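# Close an open mailer box with two robot arms

## Task

Shut the open mailer box: fold both side flaps inward, then fold the front flap down and push it inside the front wall until its tabs lock. When finished, the box must lie flat on the table close to its starting spot, nothing else from the table may be touching it, and it must stay closed without the robot holding any part of it.

## Robot and tools

Robot: two arms, left_arm and right_arm, each ending in a two-finger gripper. The names are just labels and do not correspond to the left or right of any camera image. During the work, an outside force may occasionally tug briefly on a part a gripper is holding.

World frame: all printed poses share one frame. The origin sits on the table surface midway between the arms. +z is up, +x points out over the table, and left_arm is on the +y side. Each result line reads `left_arm: ...` | `right_arm: ...` and gives end_effector_position in metres and end_effector_quat_wxyz. The printed hand position can be somewhat wrong, and the error grows at long reach.

Gripper frame: the fingers extend along the gripper's own +z and close along its y. end_effector_position is the point between the finger pads, under 1 cm behind the tips.

The 14-number row: every movement command is a single list of 14 numbers, each in [-1, 1], always all 14 even when one arm is idle. Order: dx, dy, dz, rx, ry, rz, opening for left_arm, then the same seven for right_arm. The first six values of each arm are an offset in that gripper's own axes, not a world pose. The offset is measured from the gripper pose shown in the most recent result that includes it. Before any result in the scene has shown it, and for the second or later call in one reply, it is measured from wherever the robot is when that action begins. A value of 1.0 equals 0.6 m for translation or 180 degrees for rotation. rx, ry and rz together form one rotation vector. Opening is absolute, not an offset: +1 is fully open (0.087 m), -1 is closed. All-zero offsets are not a pause; they pull the arm back to the reference pose.

execute_actions: takes "actions", a list that is empty or holds one item, plus an optional "pictures" boolean.
- An empty list sends nothing and just returns the current state.
- An action {"rows": [[14 numbers], ...], "steps": n} holds 1 to 15 rows and n of at most 15 (default 15). Each step lasts 1/30 s. Row k is used for step k, and the last row repeats for any remaining steps. Every row is an offset from the same reference pose, not from the row before it.
- A wait {"steps": n} (n up to 300) sends nothing and returns once n steps have elapsed since the previous result; thinking time eats into those steps.
- If a call is rejected, the robot receives nothing.

move: "target" is one 14-number row as above. "speed" is the top path speed in m/s, 0.002 to 0.5, default 0.25; the turning limit is twice that value in rad/s. Each gripper travels in a straight line toward its target, and both paths finish at the same time after 0.5 to 10 s. If more time would be needed, motion halts at 10 s before reaching the target. Rotation goes the short way. The opening is sent when the move starts. The path does not avoid obstacles or the other arm. Grippers trail the path, may drift off it, and can exceed the speed, especially near full reach. The result includes a "move:" line with the outcome (e.g. done, off_target, moving, held, fault), any limits that acted, and each gripper's distance from its target. If only one arm is named, the other one finished. limits=paced means the commanded pose was clipped. limits=held means a check blocked some steps, after which the arm may surge much faster than the set speed.

wait: "seconds" 0 to 10; the scene keeps running without new commands.

zoom_image: "camera" is one of cam_head_left, cam_head_right, cam_high, cam_low, cam_left_wrist, cam_right_wrist. "region" is [x0, y0, x1, y1] in image pixels with (0,0) at top left, no larger than 504 by 504. Every image is 504x504.

finished_scene: "scene" is the number of the current scene.

Controller behaviour: at each step the commanded pose is limited to 70 mm and 16 degrees from the measured pose, and when both cannot be met, position wins over orientation. Joint friction can leave the gripper up to about 31 mm short, so very small commands may have no effect. When an action ends, each arm continues only toward its last clipped pose, so read the result and send whatever remains. The simulation keeps running while you think. A "pose unreachable" line means the clearance check altered or blocked that arm's command; HELD flags the steps where this occurred. A "Hand target" line shows where each gripper is currently being driven.

Gripping: grip_measured uses the same scale as opening. To keep hold of something, command about 0.02 below grip_measured for a firm grip, or less for a lighter one. Each finger pad gives about 20 N. Closing fast squeezes harder and can make the fingers spring open.

To keep an arm still, send the offset back to its desired pose in the first call of a reply and zeros after that, while keeping its opening as intended.

Joint ranges in rad, base to gripper: waist -2.618 to 3.054, shoulder 0.000 to 3.142, elbow 0.000 to 3.142, wrist pitch -1.571 to 1.571, wrist yaw -1.571 to 1.571, wrist roll -2.094 to 2.094.

Motor heat: carrying a load heats the motors. A MOTOR HOT warning appears at 75 °C. At 90 °C that arm stops for 10 s. At 100 °C it goes limp and falls. Both are reported as OVER-TEMPERATURE FAULT.

Avoid: knocking anything off the table, letting the arms collide or push on each other, dropping or slamming parts, fast impacts and hard shoves. Contact force increases with speed and with how far the target lies beyond the contact point.

Each tool is called after "Call:" by a JSON object that holds its "api" and its "payload", one argument or row to a line.

## Session

Call:
{"api": "execute_actions", "payload": {
  "actions": []
}}

Scene clock: 0.00 s of 5140.00 s.
left_arm: end_effector_position=(+0.2631, +0.6275, +0.3126) grip_measured=+0.979 end_effector_quat_wxyz=(-0.367, +0.806, -0.463, +0.043) | right_arm: end_effector_position=(+0.2501, -0.0411, +0.3585) grip_measured=+1.000 end_effector_quat_wxyz=(+0.329, -0.318, +0.617, +0.640)
Joint positions: left_arm=[ 1.152  1.618  1.91  -1.106  0.034 -1.129  0.087] | right_arm=[ 0.529  1.403  1.188  0.293 -1.087  0.69   0.087]
Joint velocities: left_arm=[ 0.017 -0.012 -0.022 -0.066 -0.066  0.022  0.001] | right_arm=[ 0.002 -0.007  0.002 -0.022 -0.081  0.022  0.   ]
Motor temperatures (°C, as the motors report them): left_arm=[22 23 23 23 21 22] | right_arm=[21 21 23 23 22 22]
Hand target (left_arm): +0.263, +0.628, +0.313; -0.367, +0.806, -0.463, +0.043
Hand target (right_arm): +0.250, -0.041, +0.358; +0.329, -0.318, +0.617, +0.640

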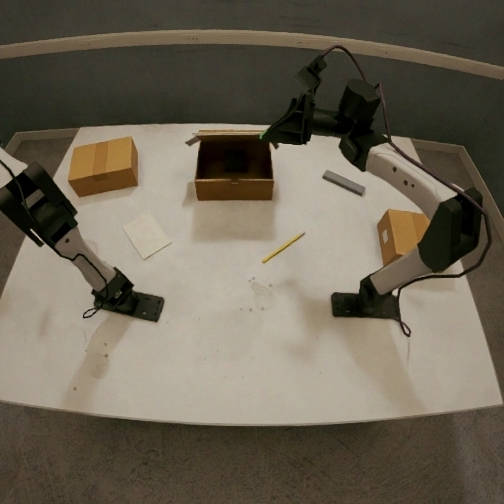

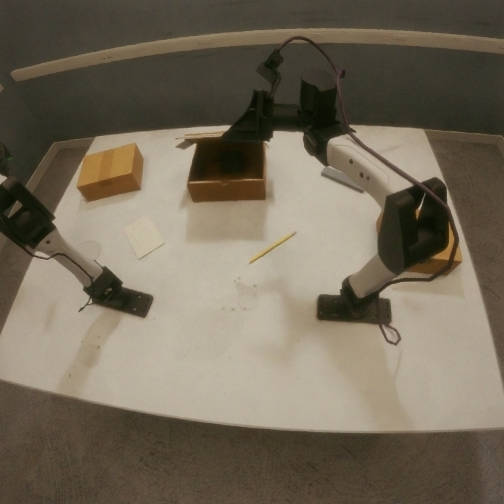

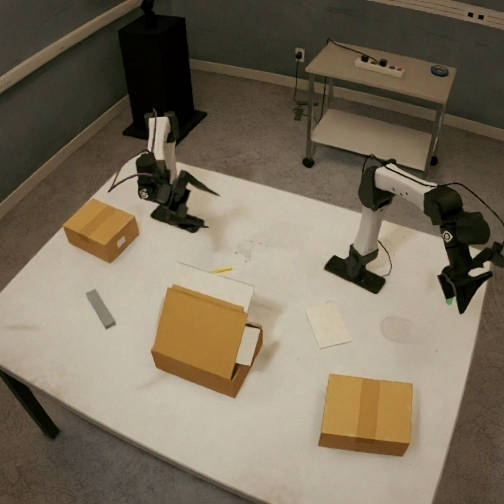

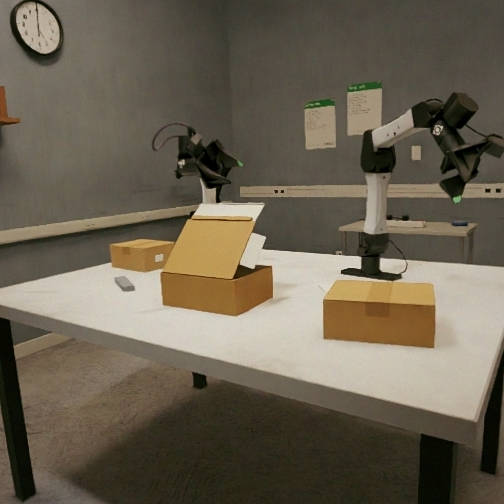

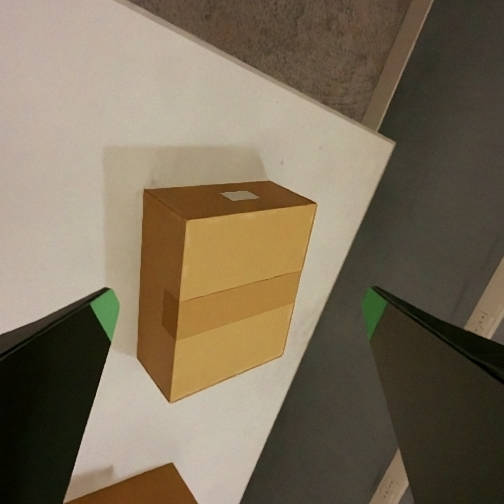

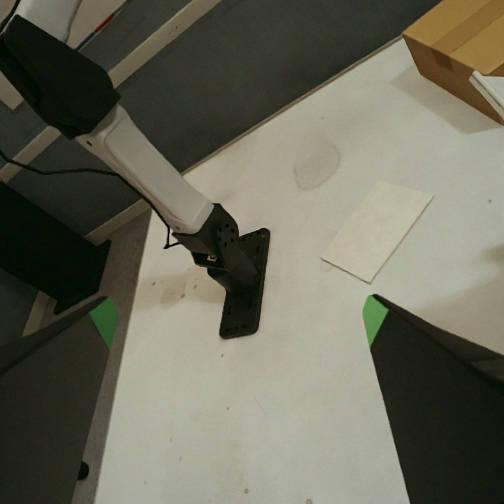

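Call:
{"api": "zoom_image", "payload": {
  "camera": "cam_head_left",
  "region": [170, 110, 300, 220]
}}

Call:
{"api": "zoom_image", "payload": {
  "camera": "cam_high",
  "region": [130, 250, 290, 410]
}}

Call:
{"api": "zoom_image", "payload": {
  "camera": "cam_low",
  "region": [140, 180, 300, 330]
}}

Region (170, 110, 300, 220) of cam_head_left's 504x504 image, scaled by 3.877, with more detail than that image has; it fills the top 426 rows of this view, and the rest is white.

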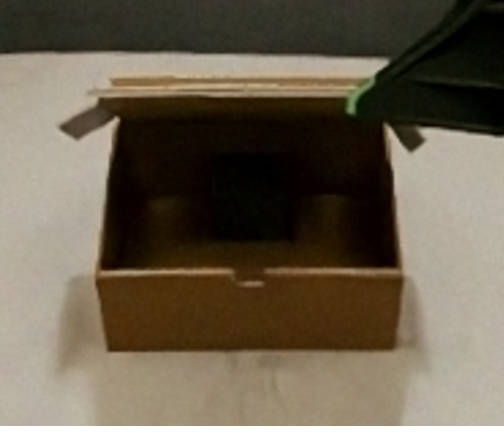

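Region (130, 250, 290, 410) of cam_high's 504x504 image, scaled by 3.150, with more detail than that image has.

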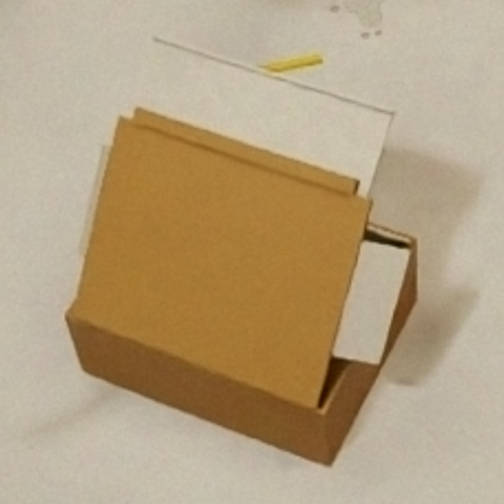

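Region (140, 180, 300, 330) of cam_low's 504x504 image, scaled by 3.150, with more detail than that image has; it fills the top 472 rows of this view, and the rest is white.

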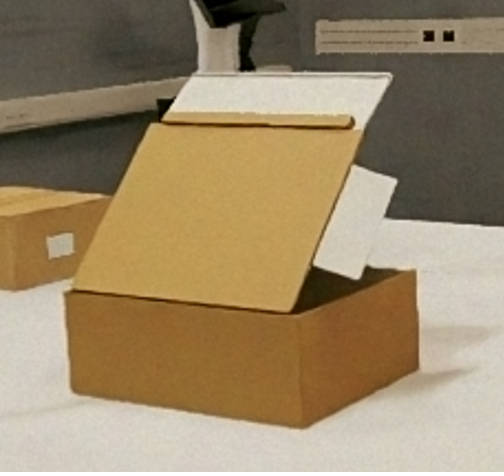

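Call:
{"api": "move", "payload": {
  "target": [0.888,-0.035,-0.042,-0.171,0.609,0.383,0.38, 0,0,-0.25,0.195,0.217,0.522,0.38]
}}

Scene clock: 37.90 s of 5140.00 s.
left_arm: end_effector_position=(+0.5720, +0.2125, +0.2137) grip_measured=+0.380 end_effector_quat_wxyz=(+0.203, +0.289, -0.645, +0.678) | right_arm: end_effector_position=(+0.2559, -0.1864, +0.3520) grip_measured=+0.380 end_effector_quat_wxyz=(-0.142, +0.276, +0.790, +0.528)
Joint positions: left_arm=[ 0.302  2.901  2.866 -0.562  1.575 -1.685  0.06 ] | right_arm=[ 0.044  1.591  1.744 -1.562 -1.151  0.777  0.06 ]
Joint velocities: left_arm=[ 0.007 -0.017 -0.012  0.11   0.022 -0.051 -0.   ] | right_arm=[ 0.007 -0.002 -0.002  0.022  0.11  -0.037  0.001]
Motor temperatures (°C, as the motors report them): left_arm=[22 31 28 26 21 22] | right_arm=[21 24 26 25 22 22]
Hand target (left_arm): +0.573, +0.212, +0.207; -0.207, -0.287, +0.644, -0.678
Hand target (right_arm): +0.249, -0.188, +0.355; -0.144, +0.285, +0.787, +0.529
Off the commanded pose (left_arm): 0.015 m, 51 deg; orientation clipped at the last step of the last action.
Off the commanded pose (right_arm): 0.007 m, 36 deg; orientation clipped at the last step of the last action.
elbow stopped short (left arm): the move would have taken joint 3 (elbow) straighter than the controller allows; a more bent joint 3 avoids this.
joint sent to its limit (left arm) — the command would take joint 5 (wrist yaw) past its upper limit, so that joint was sent only as far as its limit.
joint sent to its limit (right arm) — the command would take joint 4 (wrist pitch) past its lower limit, so that joint was sent only as far as its limit.
After step 90, 25.17 s passed at rest.
move: off_target (left_arm, right_arm); limits=paced
camera_calibration (this result's frames):
cam_left_wrist: T_world_to_cam=[[0.640649, 0.0899893, 0.762543, -0.549068], [-0.579955, 0.707559, 0.403748, 0.111569], [-0.503211, -0.700901, 0.505486, 0.469687], [0, 0, 0, 1]] pos_world=[0.652817, 0.299673, 0.136222]
cam_right_wrist: T_world_to_cam=[[-0.58363, -0.310046, -0.750498, 0.351197], [-0.56673, -0.506383, 0.649918, -0.15582], [-0.581544, 0.804642, 0.119828, 0.396647], [0, 0, 0, 1]] pos_world=[0.347329, -0.289176, 0.317314]

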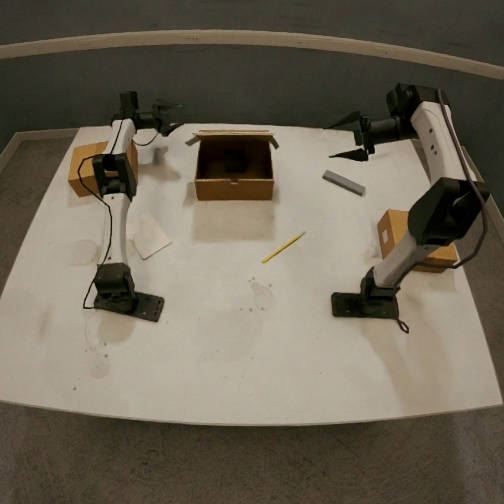

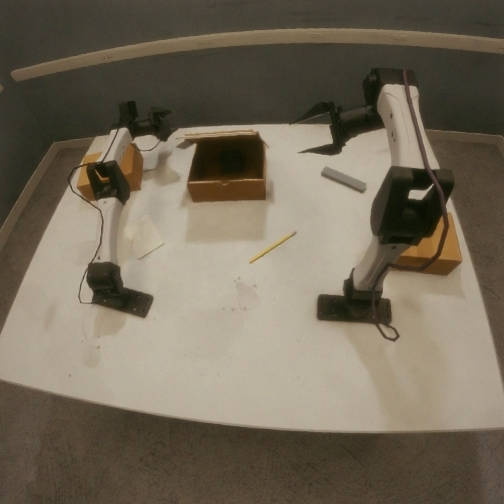

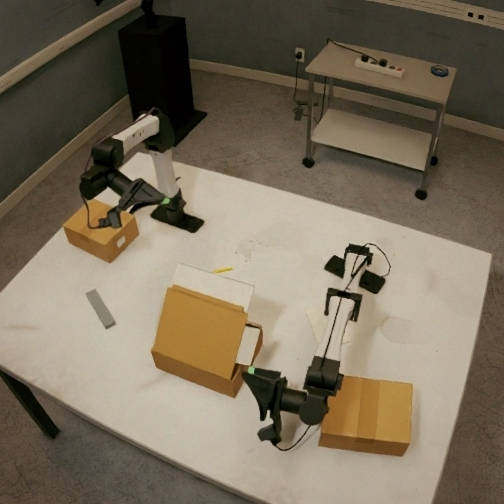

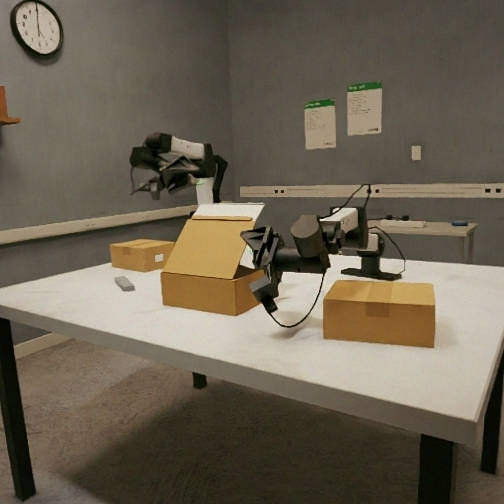

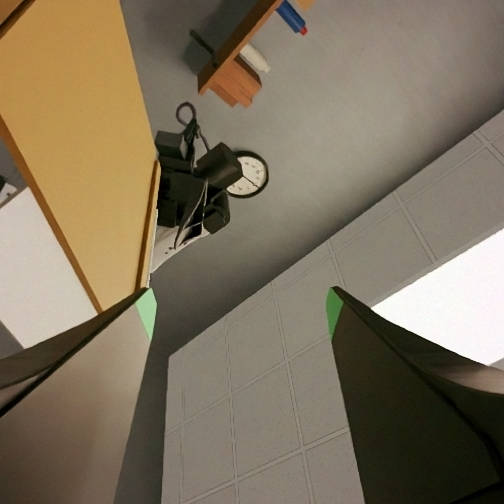

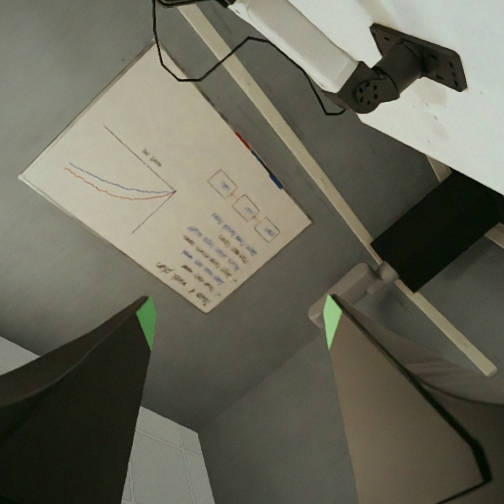

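Call:
{"api": "move", "payload": {
  "target": [0.057,0.102,-0.019,-0.11,0,0,0.6, -0.451,0.069,0.147,0,0,0,0.6],
  "speed": 0.15
}}

Scene clock: 50.43 s of 5140.00 s.
left_arm: end_effector_position=(+0.5076, +0.2104, +0.2013) grip_measured=+0.600 end_effector_quat_wxyz=(-0.149, -0.310, +0.708, -0.616) | right_arm: end_effector_position=(+0.5066, -0.1787, +0.2086) grip_measured=+0.600 end_effector_quat_wxyz=(-0.123, +0.286, +0.783, +0.539)
Joint positions: left_arm=[ 0.32   2.728  2.747 -1.474  1.372 -0.77   0.07 ] | right_arm=[ 0.057  2.679  2.826 -1.406 -1.15   0.915  0.07 ]
Joint velocities: left_arm=[-0.017  0.139  0.271 -0.286  0.007  0.007 -0.   ] | right_arm=[-0.017 -0.012 -0.002 -0.037  0.051 -0.081 -0.001]
Motor temperatures (°C, as the motors report them): left_arm=[22 38 29 27 21 22] | right_arm=[21 26 26 25 22 22]
Hand target (left_arm): +0.507, +0.214, +0.192; -0.163, -0.327, +0.706, -0.607
Hand target (right_arm): +0.505, -0.174, +0.209; -0.129, +0.286, +0.783, +0.537
Off the commanded pose (left_arm): 0.013 m, 16 deg.
Off the commanded pose (right_arm): 0.008 m, 3 deg.
elbow stopped short (right arm): the move would have taken joint 3 (elbow) straighter than the controller allows; a more bent joint 3 avoids this.
After step 90, 6.43 s passed at rest.
move: off_target (left_arm, right_arm); limits=paced
camera_calibration (this result's frames):
cam_left_wrist: T_world_to_cam=[[0.616673, -0.0459306, 0.785878, -0.462108], [-0.619184, 0.58818, 0.520246, 0.102301], [-0.486133, -0.807424, 0.334276, 0.490248], [0, 0, 0, 1]] pos_world=[0.586639, 0.314442, 0.146061]
cam_right_wrist: T_world_to_cam=[[-0.577929, -0.276334, -0.767879, 0.399003], [-0.602875, -0.489612, 0.629937, 0.108784], [-0.550036, 0.826994, 0.116366, 0.542194], [0, 0, 0, 1]] pos_world=[0.594405, -0.284871, 0.174766]

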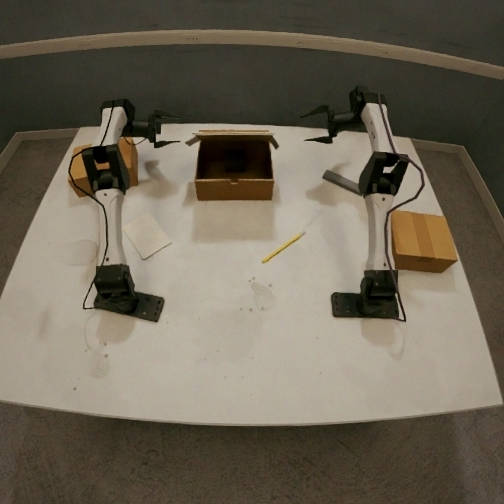

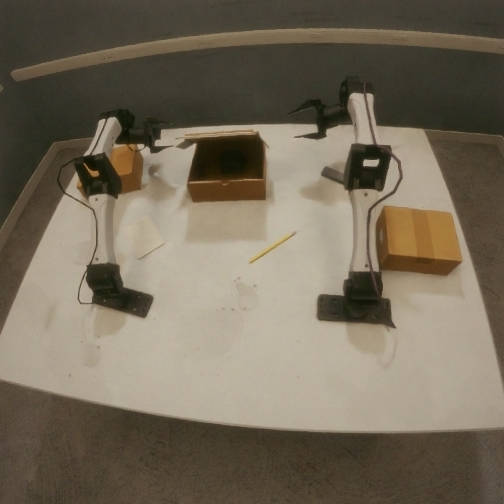

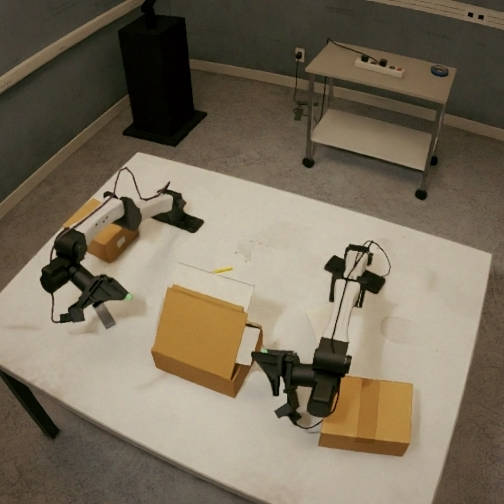

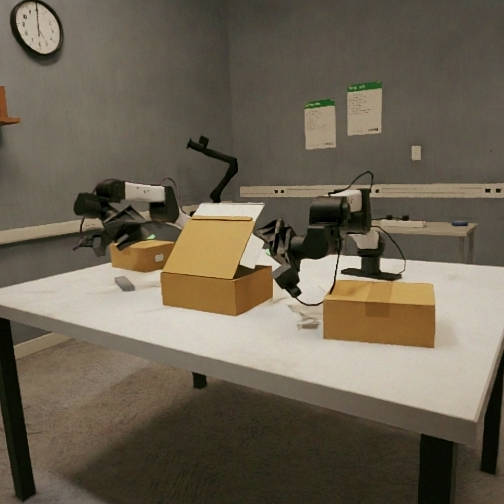

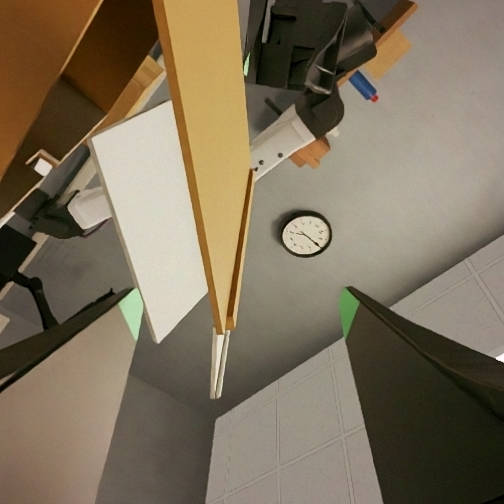

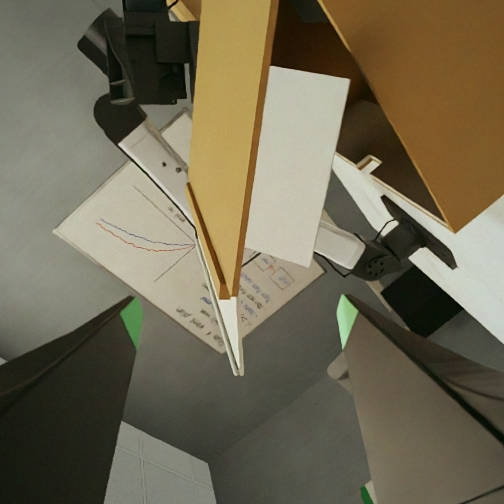

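Call:
{"api": "move", "payload": {
  "target": [-0.05,0,0.11,0,0,0,0.6, -0.05,0,0.15,0,0,0,0.6],
  "speed": 0.06
}}

Scene clock: 54.60 s of 5140.00 s.
left_arm: end_effector_position=(+0.5393, +0.1589, +0.1737) grip_measured=+0.600 end_effector_quat_wxyz=(-0.160, -0.304, +0.712, -0.613) | right_arm: end_effector_position=(+0.5375, -0.1098, +0.1551) grip_measured=+0.600 end_effector_quat_wxyz=(-0.134, +0.293, +0.781, +0.534)
Joint positions: left_arm=[ 0.216  2.731  2.614 -0.995  1.348 -1.129  0.07 ] | right_arm=[ 0.182  2.804  2.826 -1.067 -1.099  1.181  0.07 ]
Joint velocities: left_arm=[-0.002 -0.203 -0.33   0.227  0.037 -0.125 -0.001] | right_arm=[-0.002  0.007 -0.002  0.051  0.022  0.11   0.   ]
Motor temperatures (°C, as the motors report them): left_arm=[22 40 29 26 21 22] | right_arm=[21 27 27 25 22 22]
Hand target (left_arm): +0.541, +0.155, +0.170; -0.157, -0.304, +0.714, -0.611
Hand target (right_arm): +0.541, -0.107, +0.158; -0.122, +0.287, +0.782, +0.539
Off the commanded pose (left_arm): 0.006 m, 2 deg.
Off the commanded pose (right_arm): 0.006 m, 2 deg.
move: done
camera_calibration (this result's frames):
cam_left_wrist: T_world_to_cam=[[0.623009, -0.0618027, 0.779769, -0.462144], [-0.598851, 0.60364, 0.526304, 0.152106], [-0.503227, -0.794858, 0.339062, 0.47976], [0, 0, 0, 1]] pos_world=[0.620437, 0.260962, 0.117643]
cam_right_wrist: T_world_to_cam=[[-0.598055, -0.277248, -0.751973, 0.403079], [-0.586059, -0.488718, 0.646289, 0.183448], [-0.546686, 0.827217, 0.129797, 0.504575], [0, 0, 0, 1]] pos_world=[0.624419, -0.215985, 0.119052]

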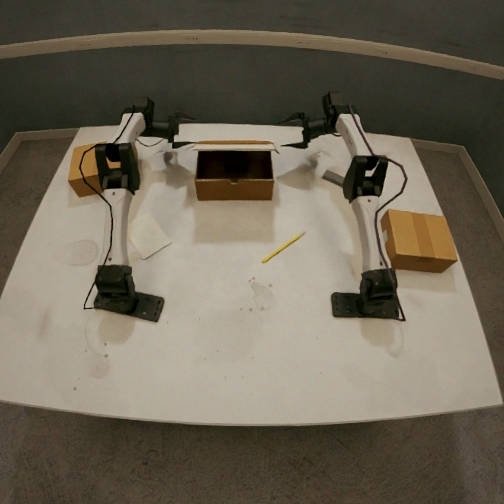

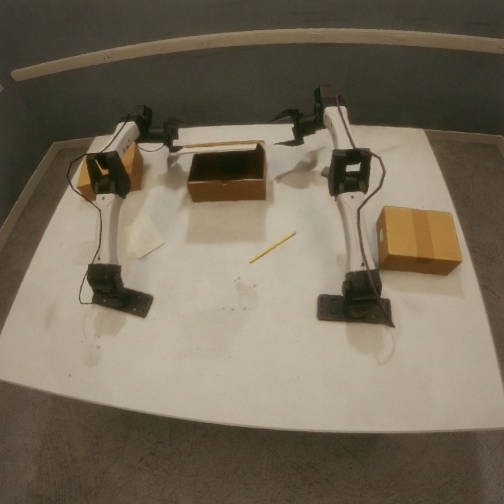

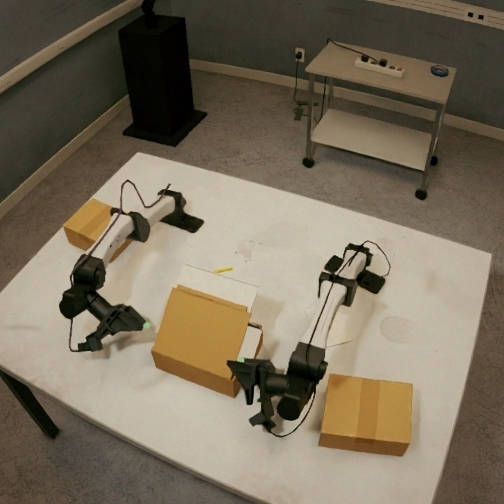

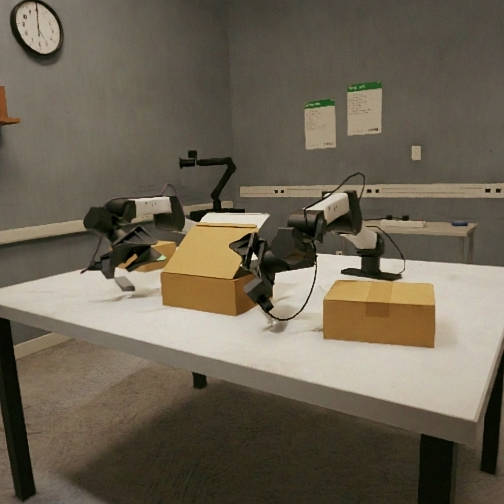

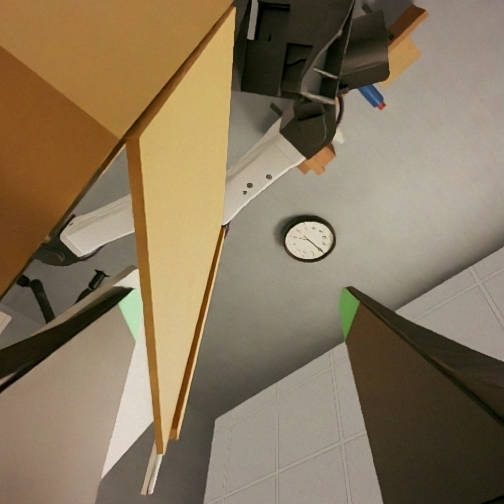

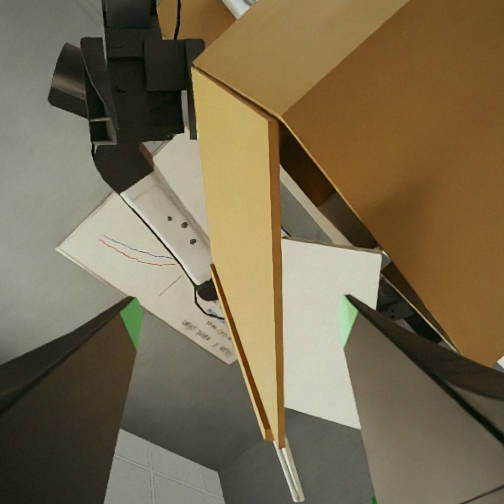

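Call:
{"api": "move", "payload": {
  "target": [0,0,-0.133,0,0,0,1, 0,0,-0.133,0,0,0,1],
  "speed": 0.1
}}

Call:
{"api": "move", "payload": {
  "target": [0.287,0.047,0.014,-0.318,-0.334,0.400,1, 0.287,-0.029,-0.03,0.260,-0.327,-0.356,1],
  "speed": 0.2
}}

Scene clock: 73.00 s of 5140.00 s.
left_arm: end_effector_position=(+0.5281, +0.2348, +0.1969) grip_measured=+0.979 end_effector_quat_wxyz=(-0.119, -0.318, +0.698, -0.631) | right_arm: end_effector_position=(+0.5313, -0.1816, +0.1669) grip_measured=+1.000 end_effector_quat_wxyz=(-0.134, +0.318, +0.771, +0.535)
Joint positions: left_arm=[ 0.363  2.77   2.797 -1.346  1.388 -0.871  0.087] | right_arm=[ 0.049  2.771  2.826 -1.287 -1.143  1.005  0.087]
Joint velocities: left_arm=[ 0.007  0.046  0.125 -0.11  -0.11   0.081  0.001] | right_arm=[-0.012 -0.002 -0.017 -0.007 -0.007  0.022  0.   ]
Motor temperatures (°C, as the motors report them): left_arm=[22 48 29 26 21 22] | right_arm=[21 34 28 26 22 22]
Hand target (left_arm): +0.528, +0.236, +0.190; -0.131, -0.328, +0.694, -0.627
Hand target (right_arm): +0.528, -0.182, +0.187; -0.120, +0.303, +0.773, +0.545
Off the commanded pose (left_arm): 0.008 m, 6 deg.
Off the commanded pose (right_arm): 0.020 m, 3 deg.
elbow stopped short (right arm): the move would have taken joint 3 (elbow) straighter than the controller allows; a more bent joint 3 avoids this.
After step 90, 13.83 s passed at rest.
move: off_target (left_arm, right_arm)
camera_calibration (this result's frames):
cam_left_wrist: T_world_to_cam=[[0.587617, -0.000601261, 0.809139, -0.470006], [-0.672045, 0.556555, 0.488469, 0.144545], [-0.450624, -0.830811, 0.326637, 0.509619], [0, 0, 0, 1]] pos_world=[0.602971, 0.342668, 0.143235]
cam_right_wrist: T_world_to_cam=[[-0.630949, -0.245563, -0.735936, 0.408826], [-0.588773, -0.466167, 0.660329, 0.140218], [-0.505221, 0.849934, 0.149546, 0.53785], [0, 0, 0, 1]] pos_world=[0.612238, -0.291379, 0.127846]

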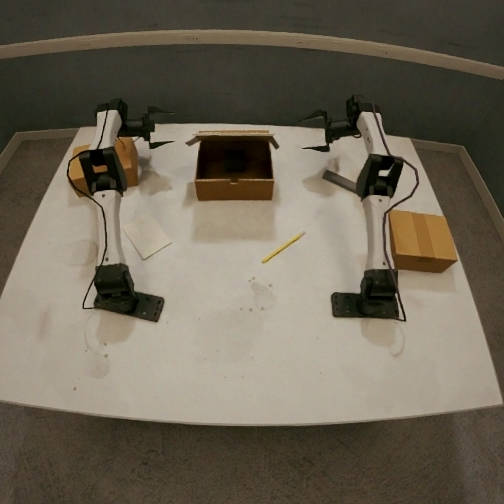

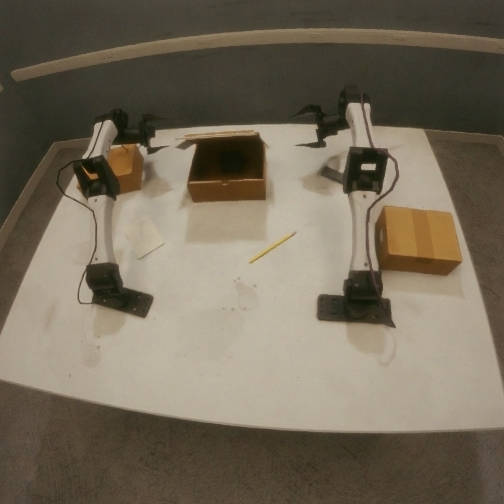

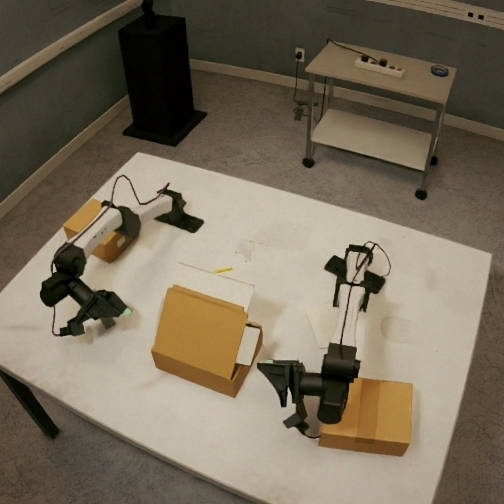

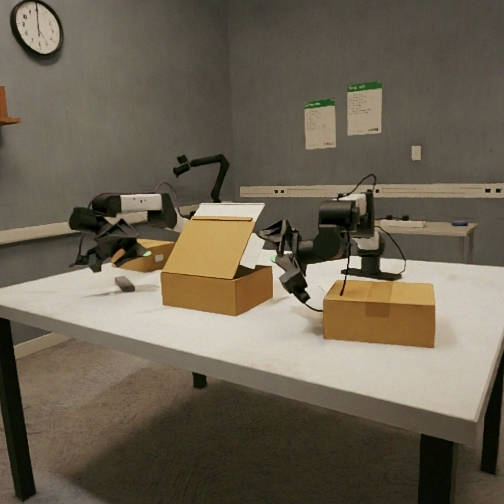

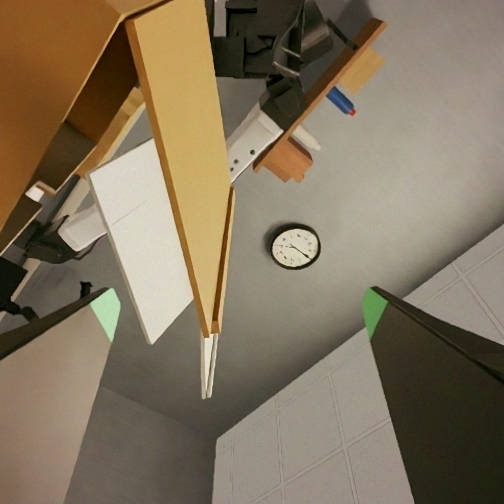

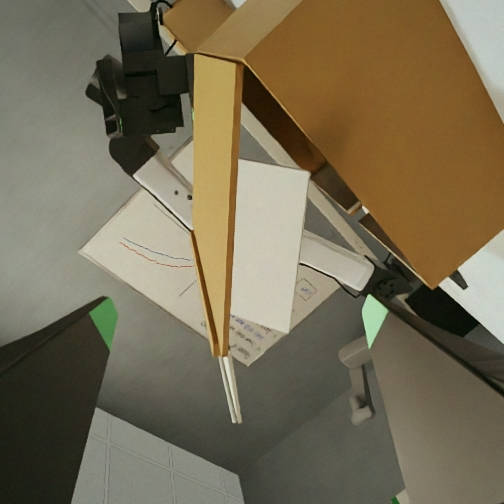

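Scene clock: 78.37 s of 5140.00 s.
left_arm: end_effector_position=(+0.3878, +0.1756, +0.2805) grip_measured=+0.979 end_effector_quat_wxyz=(+0.438, -0.042, +0.898, +0.005) | right_arm: end_effector_position=(+0.3868, -0.1415, +0.2428) grip_measured=+1.000 end_effector_quat_wxyz=(+0.392, +0.016, +0.920, -0.018)
Joint positions: left_arm=[-0.31   1.571  1.712 -0.88  -0.413 -0.386  0.087] | right_arm=[ 0.717  1.785  1.873 -1.002  0.505  0.531  0.087]
Joint velocities: left_arm=[ 0.017 -0.012  0.012 -0.022 -0.022 -0.022 -0.   ] | right_arm=[ 0.002  0.007  0.012 -0.037 -0.007  0.022  0.   ]
Motor temperatures (°C, as the motors report them): left_arm=[22 47 29 27 21 22] | right_arm=[21 36 28 26 22 22]
Hand target (left_arm): +0.385, +0.175, +0.276; +0.436, -0.036, +0.899, +0.009
Hand target (right_arm): +0.386, -0.142, +0.251; +0.405, +0.015, +0.914, -0.013
Off the commanded pose (left_arm): 0.012 m, 2 deg.
Off the commanded pose (right_arm): 0.012 m, 3 deg.
move: off_target (left_arm, right_arm)
camera_calibration (this result's frames):
cam_left_wrist: T_world_to_cam=[[0.0709654, -0.997184, 0.0242457, 0.14023], [-0.997292, -0.0714012, -0.0176092, 0.42072], [0.0192908, -0.0229304, -0.999551, 0.417816], [0, 0, 0, 1]] pos_world=[0.401569, 0.179456, 0.421637]
cam_right_wrist: T_world_to_cam=[[-0.054336, -0.997788, 0.0383077, -0.134052], [-0.996569, 0.0565886, 0.0604017, 0.401062], [-0.0624358, -0.0348943, -0.997439, 0.401401], [0, 0, 0, 1]] pos_world=[0.417464, -0.142444, 0.381284]

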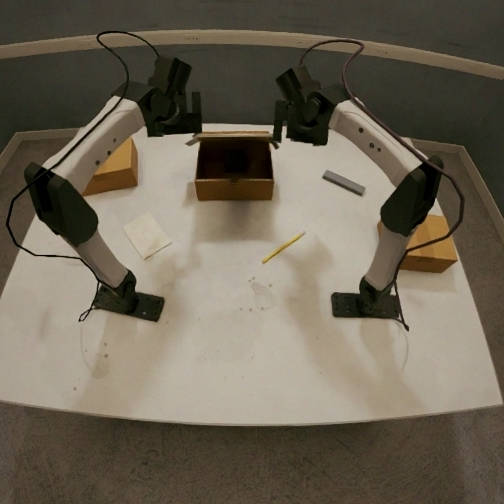

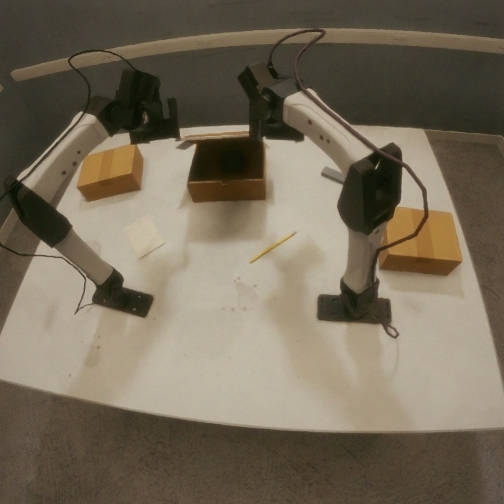

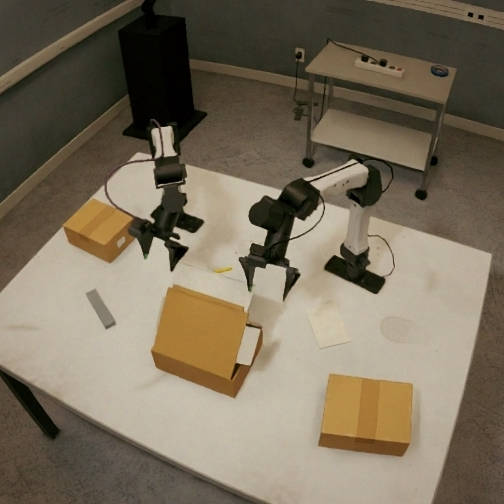

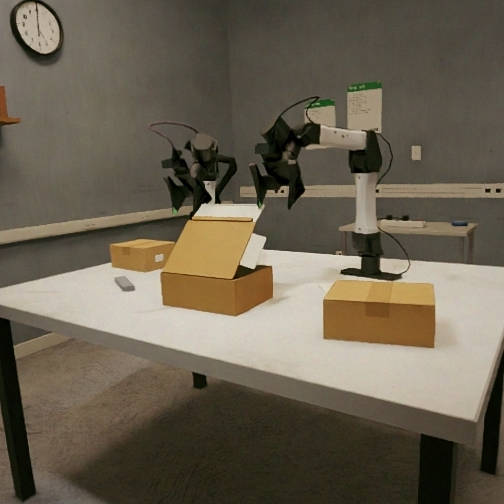

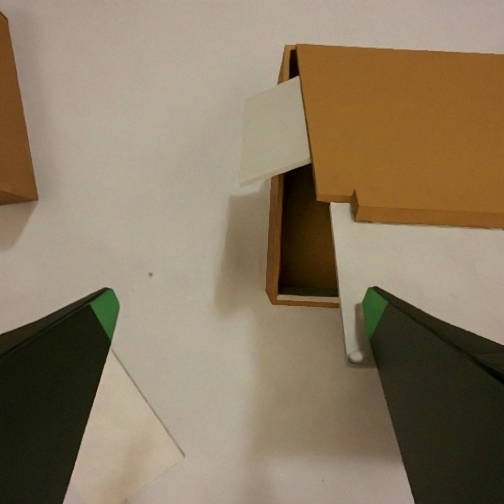

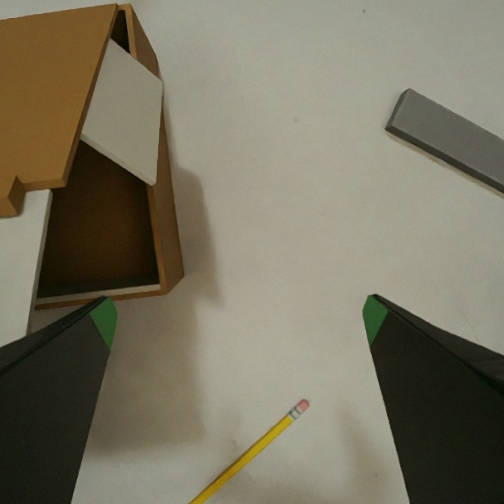

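Call:
{"api": "move", "payload": {
  "target": [0.095,-0.032,-0.112,0,0,0,1, 0.03,0.095,-0.153,0,0,0,1],
  "speed": 0.15
}}

Call:
{"api": "move", "payload": {
  "target": [0,0,0.25,0,0,0,1, 0,0,0.25,0,0,0,1],
  "speed": 0.08
}}

Scene clock: 90.93 s of 5140.00 s.
left_arm: end_effector_position=(+0.3096, +0.1447, +0.2884) grip_measured=+0.979 end_effector_quat_wxyz=(+0.449, -0.050, +0.892, -0.010) | right_arm: end_effector_position=(+0.3102, -0.0808, +0.2924) grip_measured=+1.000 end_effector_quat_wxyz=(+0.391, +0.012, +0.920, -0.015)
Joint positions: left_arm=[-0.552  1.399  1.591 -0.987 -0.581 -0.588  0.087] | right_arm=[ 0.989  1.911  2.289 -1.434  0.65   0.793  0.087]
Joint velocities: left_arm=[-0.017  0.002  0.002 -0.007 -0.007  0.007 -0.   ] | right_arm=[-0.002 -0.012  0.017 -0.007  0.051  0.037  0.   ]
Motor temperatures (°C, as the motors report them): left_arm=[22 43 29 28 21 22] | right_arm=[21 35 28 27 22 22]
Hand target (left_arm): +0.302, +0.148, +0.278; +0.435, -0.043, +0.899, +0.003
Hand target (right_arm): +0.312, -0.080, +0.293; +0.392, +0.016, +0.920, -0.019
Off the commanded pose (left_arm): 0.014 m, 2 deg.
Off the commanded pose (right_arm): 0.001 m, 1 deg.
After step 90, 8.10 s passed at rest.
move: off_target (left_arm)
camera_calibration (this result's frames):
cam_left_wrist: T_world_to_cam=[[0.0716476, -0.995711, 0.0585414, 0.104515], [-0.996365, -0.0741588, -0.0419094, 0.347728], [0.046071, -0.055326, -0.997405, 0.422323], [0, 0, 0, 1]] pos_world=[0.319519, 0.153219, 0.429682]
cam_right_wrist: T_world_to_cam=[[-0.0436698, -0.998342, 0.0374924, -0.0826027], [-0.997068, 0.0459128, 0.0612102, 0.317319], [-0.0628301, -0.0347094, -0.99742, 0.448376], [0, 0, 0, 1]] pos_world=[0.340953, -0.0814719, 0.430893]

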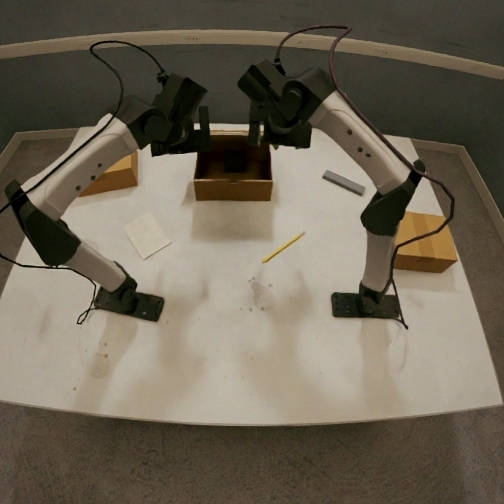

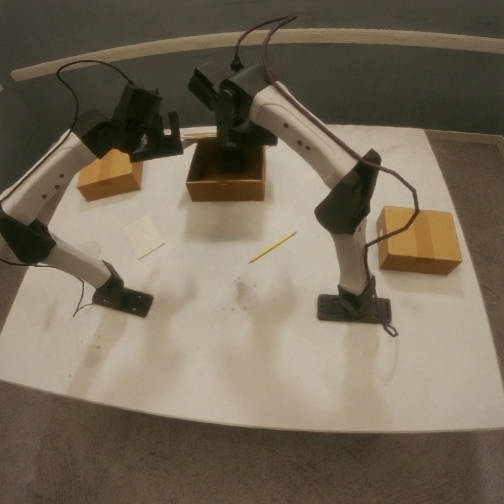

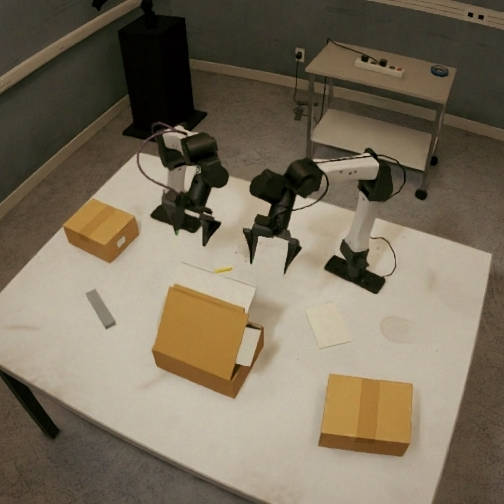

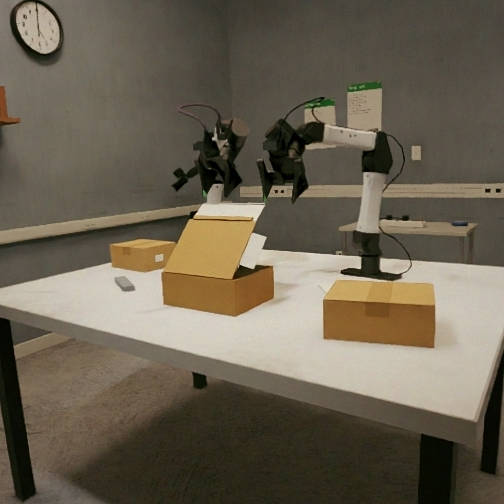

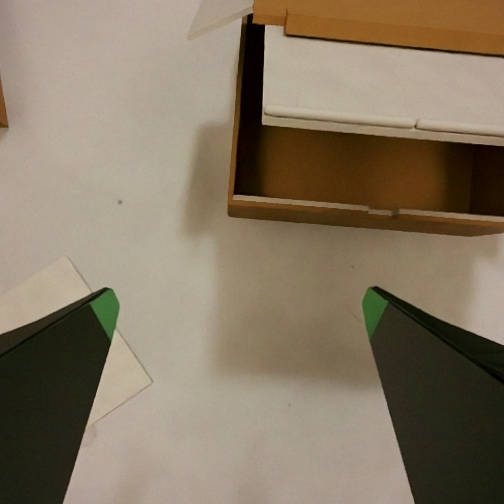

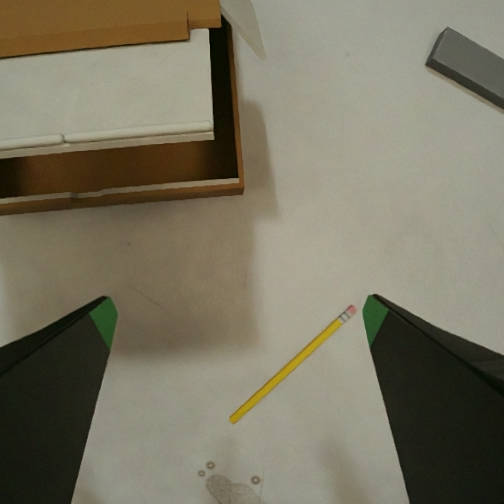

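Scene clock: 93.30 s of 5140.00 s.
left_arm: end_effector_position=(+0.4296, +0.1473, +0.2133) grip_measured=+0.979 end_effector_quat_wxyz=(+0.462, -0.051, +0.885, -0.014) | right_arm: end_effector_position=(+0.4150, -0.0868, +0.1975) grip_measured=+1.000 end_effector_quat_wxyz=(+0.394, +0.015, +0.919, -0.014)
Joint positions: left_arm=[-0.323  1.648  1.477 -0.506 -0.418 -0.404  0.087] | right_arm=[ 0.776  1.977  1.945 -0.898  0.536  0.583  0.087]
Joint velocities: left_arm=[-0.007 -0.007 -0.017  0.037 -0.037  0.037  0.   ] | right_arm=[-0.007  0.007  0.002 -0.051  0.022 -0.007  0.   ]
Motor temperatures (°C, as the motors report them): left_arm=[22 42 29 28 21 22] | right_arm=[21 35 28 27 22 22]
Hand target (left_arm): +0.431, +0.150, +0.200; +0.451, -0.048, +0.891, -0.008
Hand target (right_arm): +0.418, -0.086, +0.190; +0.391, +0.012, +0.920, -0.014
Off the commanded pose (left_arm): 0.014 m, 2 deg.
Off the commanded pose (right_arm): 0.010 m, 1 deg.
move: off_target (left_arm)
camera_calibration (this result's frames):
cam_left_wrist: T_world_to_cam=[[0.069926, -0.995196, 0.0685294, 0.101453], [-0.994641, -0.0748015, -0.0713681, 0.47005], [0.0761513, -0.0631716, -0.995093, 0.329753], [0, 0, 0, 1]] pos_world=[0.435326, 0.156957, 0.354729]
cam_right_wrist: T_world_to_cam=[[-0.0493886, -0.998288, 0.0313312, -0.0769262], [-0.997112, 0.051094, 0.0561932, 0.429371], [-0.0576979, -0.0284654, -0.997928, 0.358641], [0, 0, 0, 1]] pos_world=[0.445024, -0.0885239, 0.336181]

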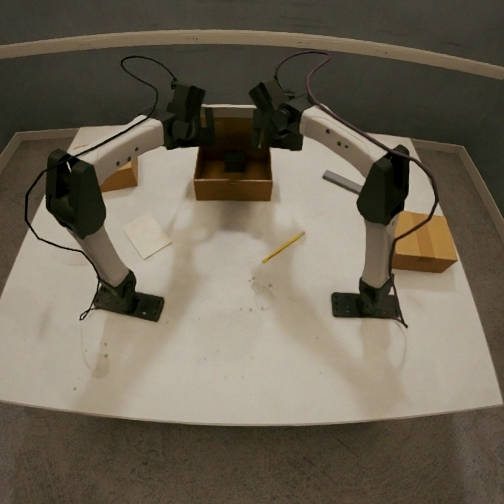

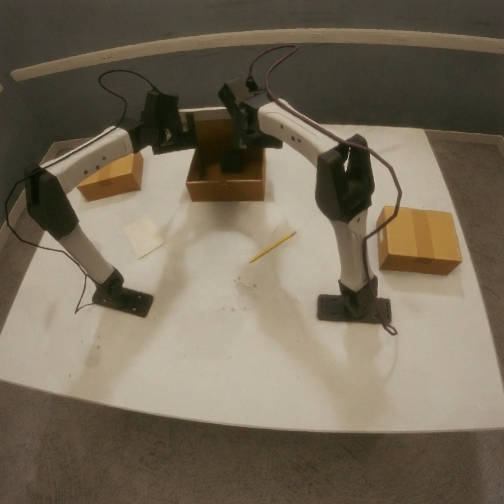

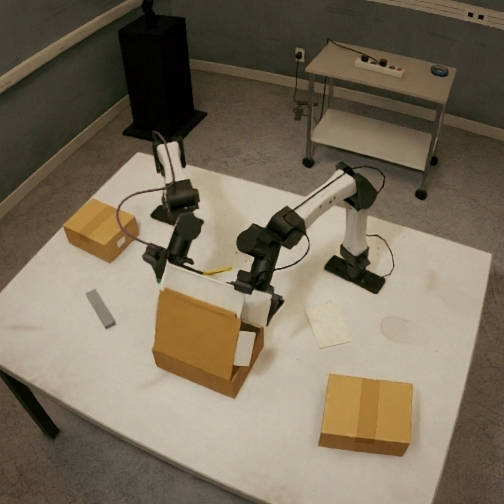

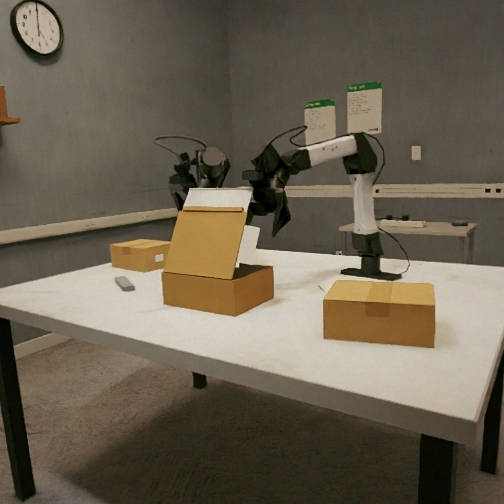

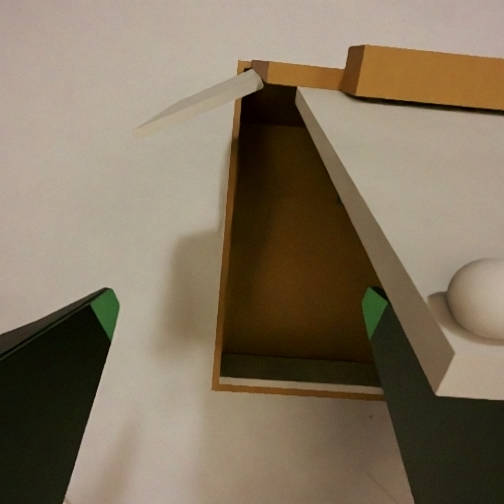

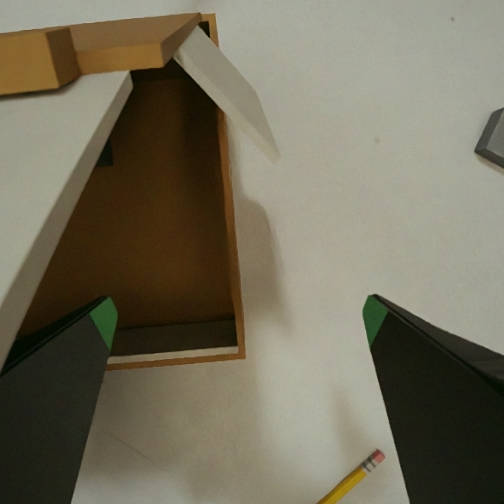

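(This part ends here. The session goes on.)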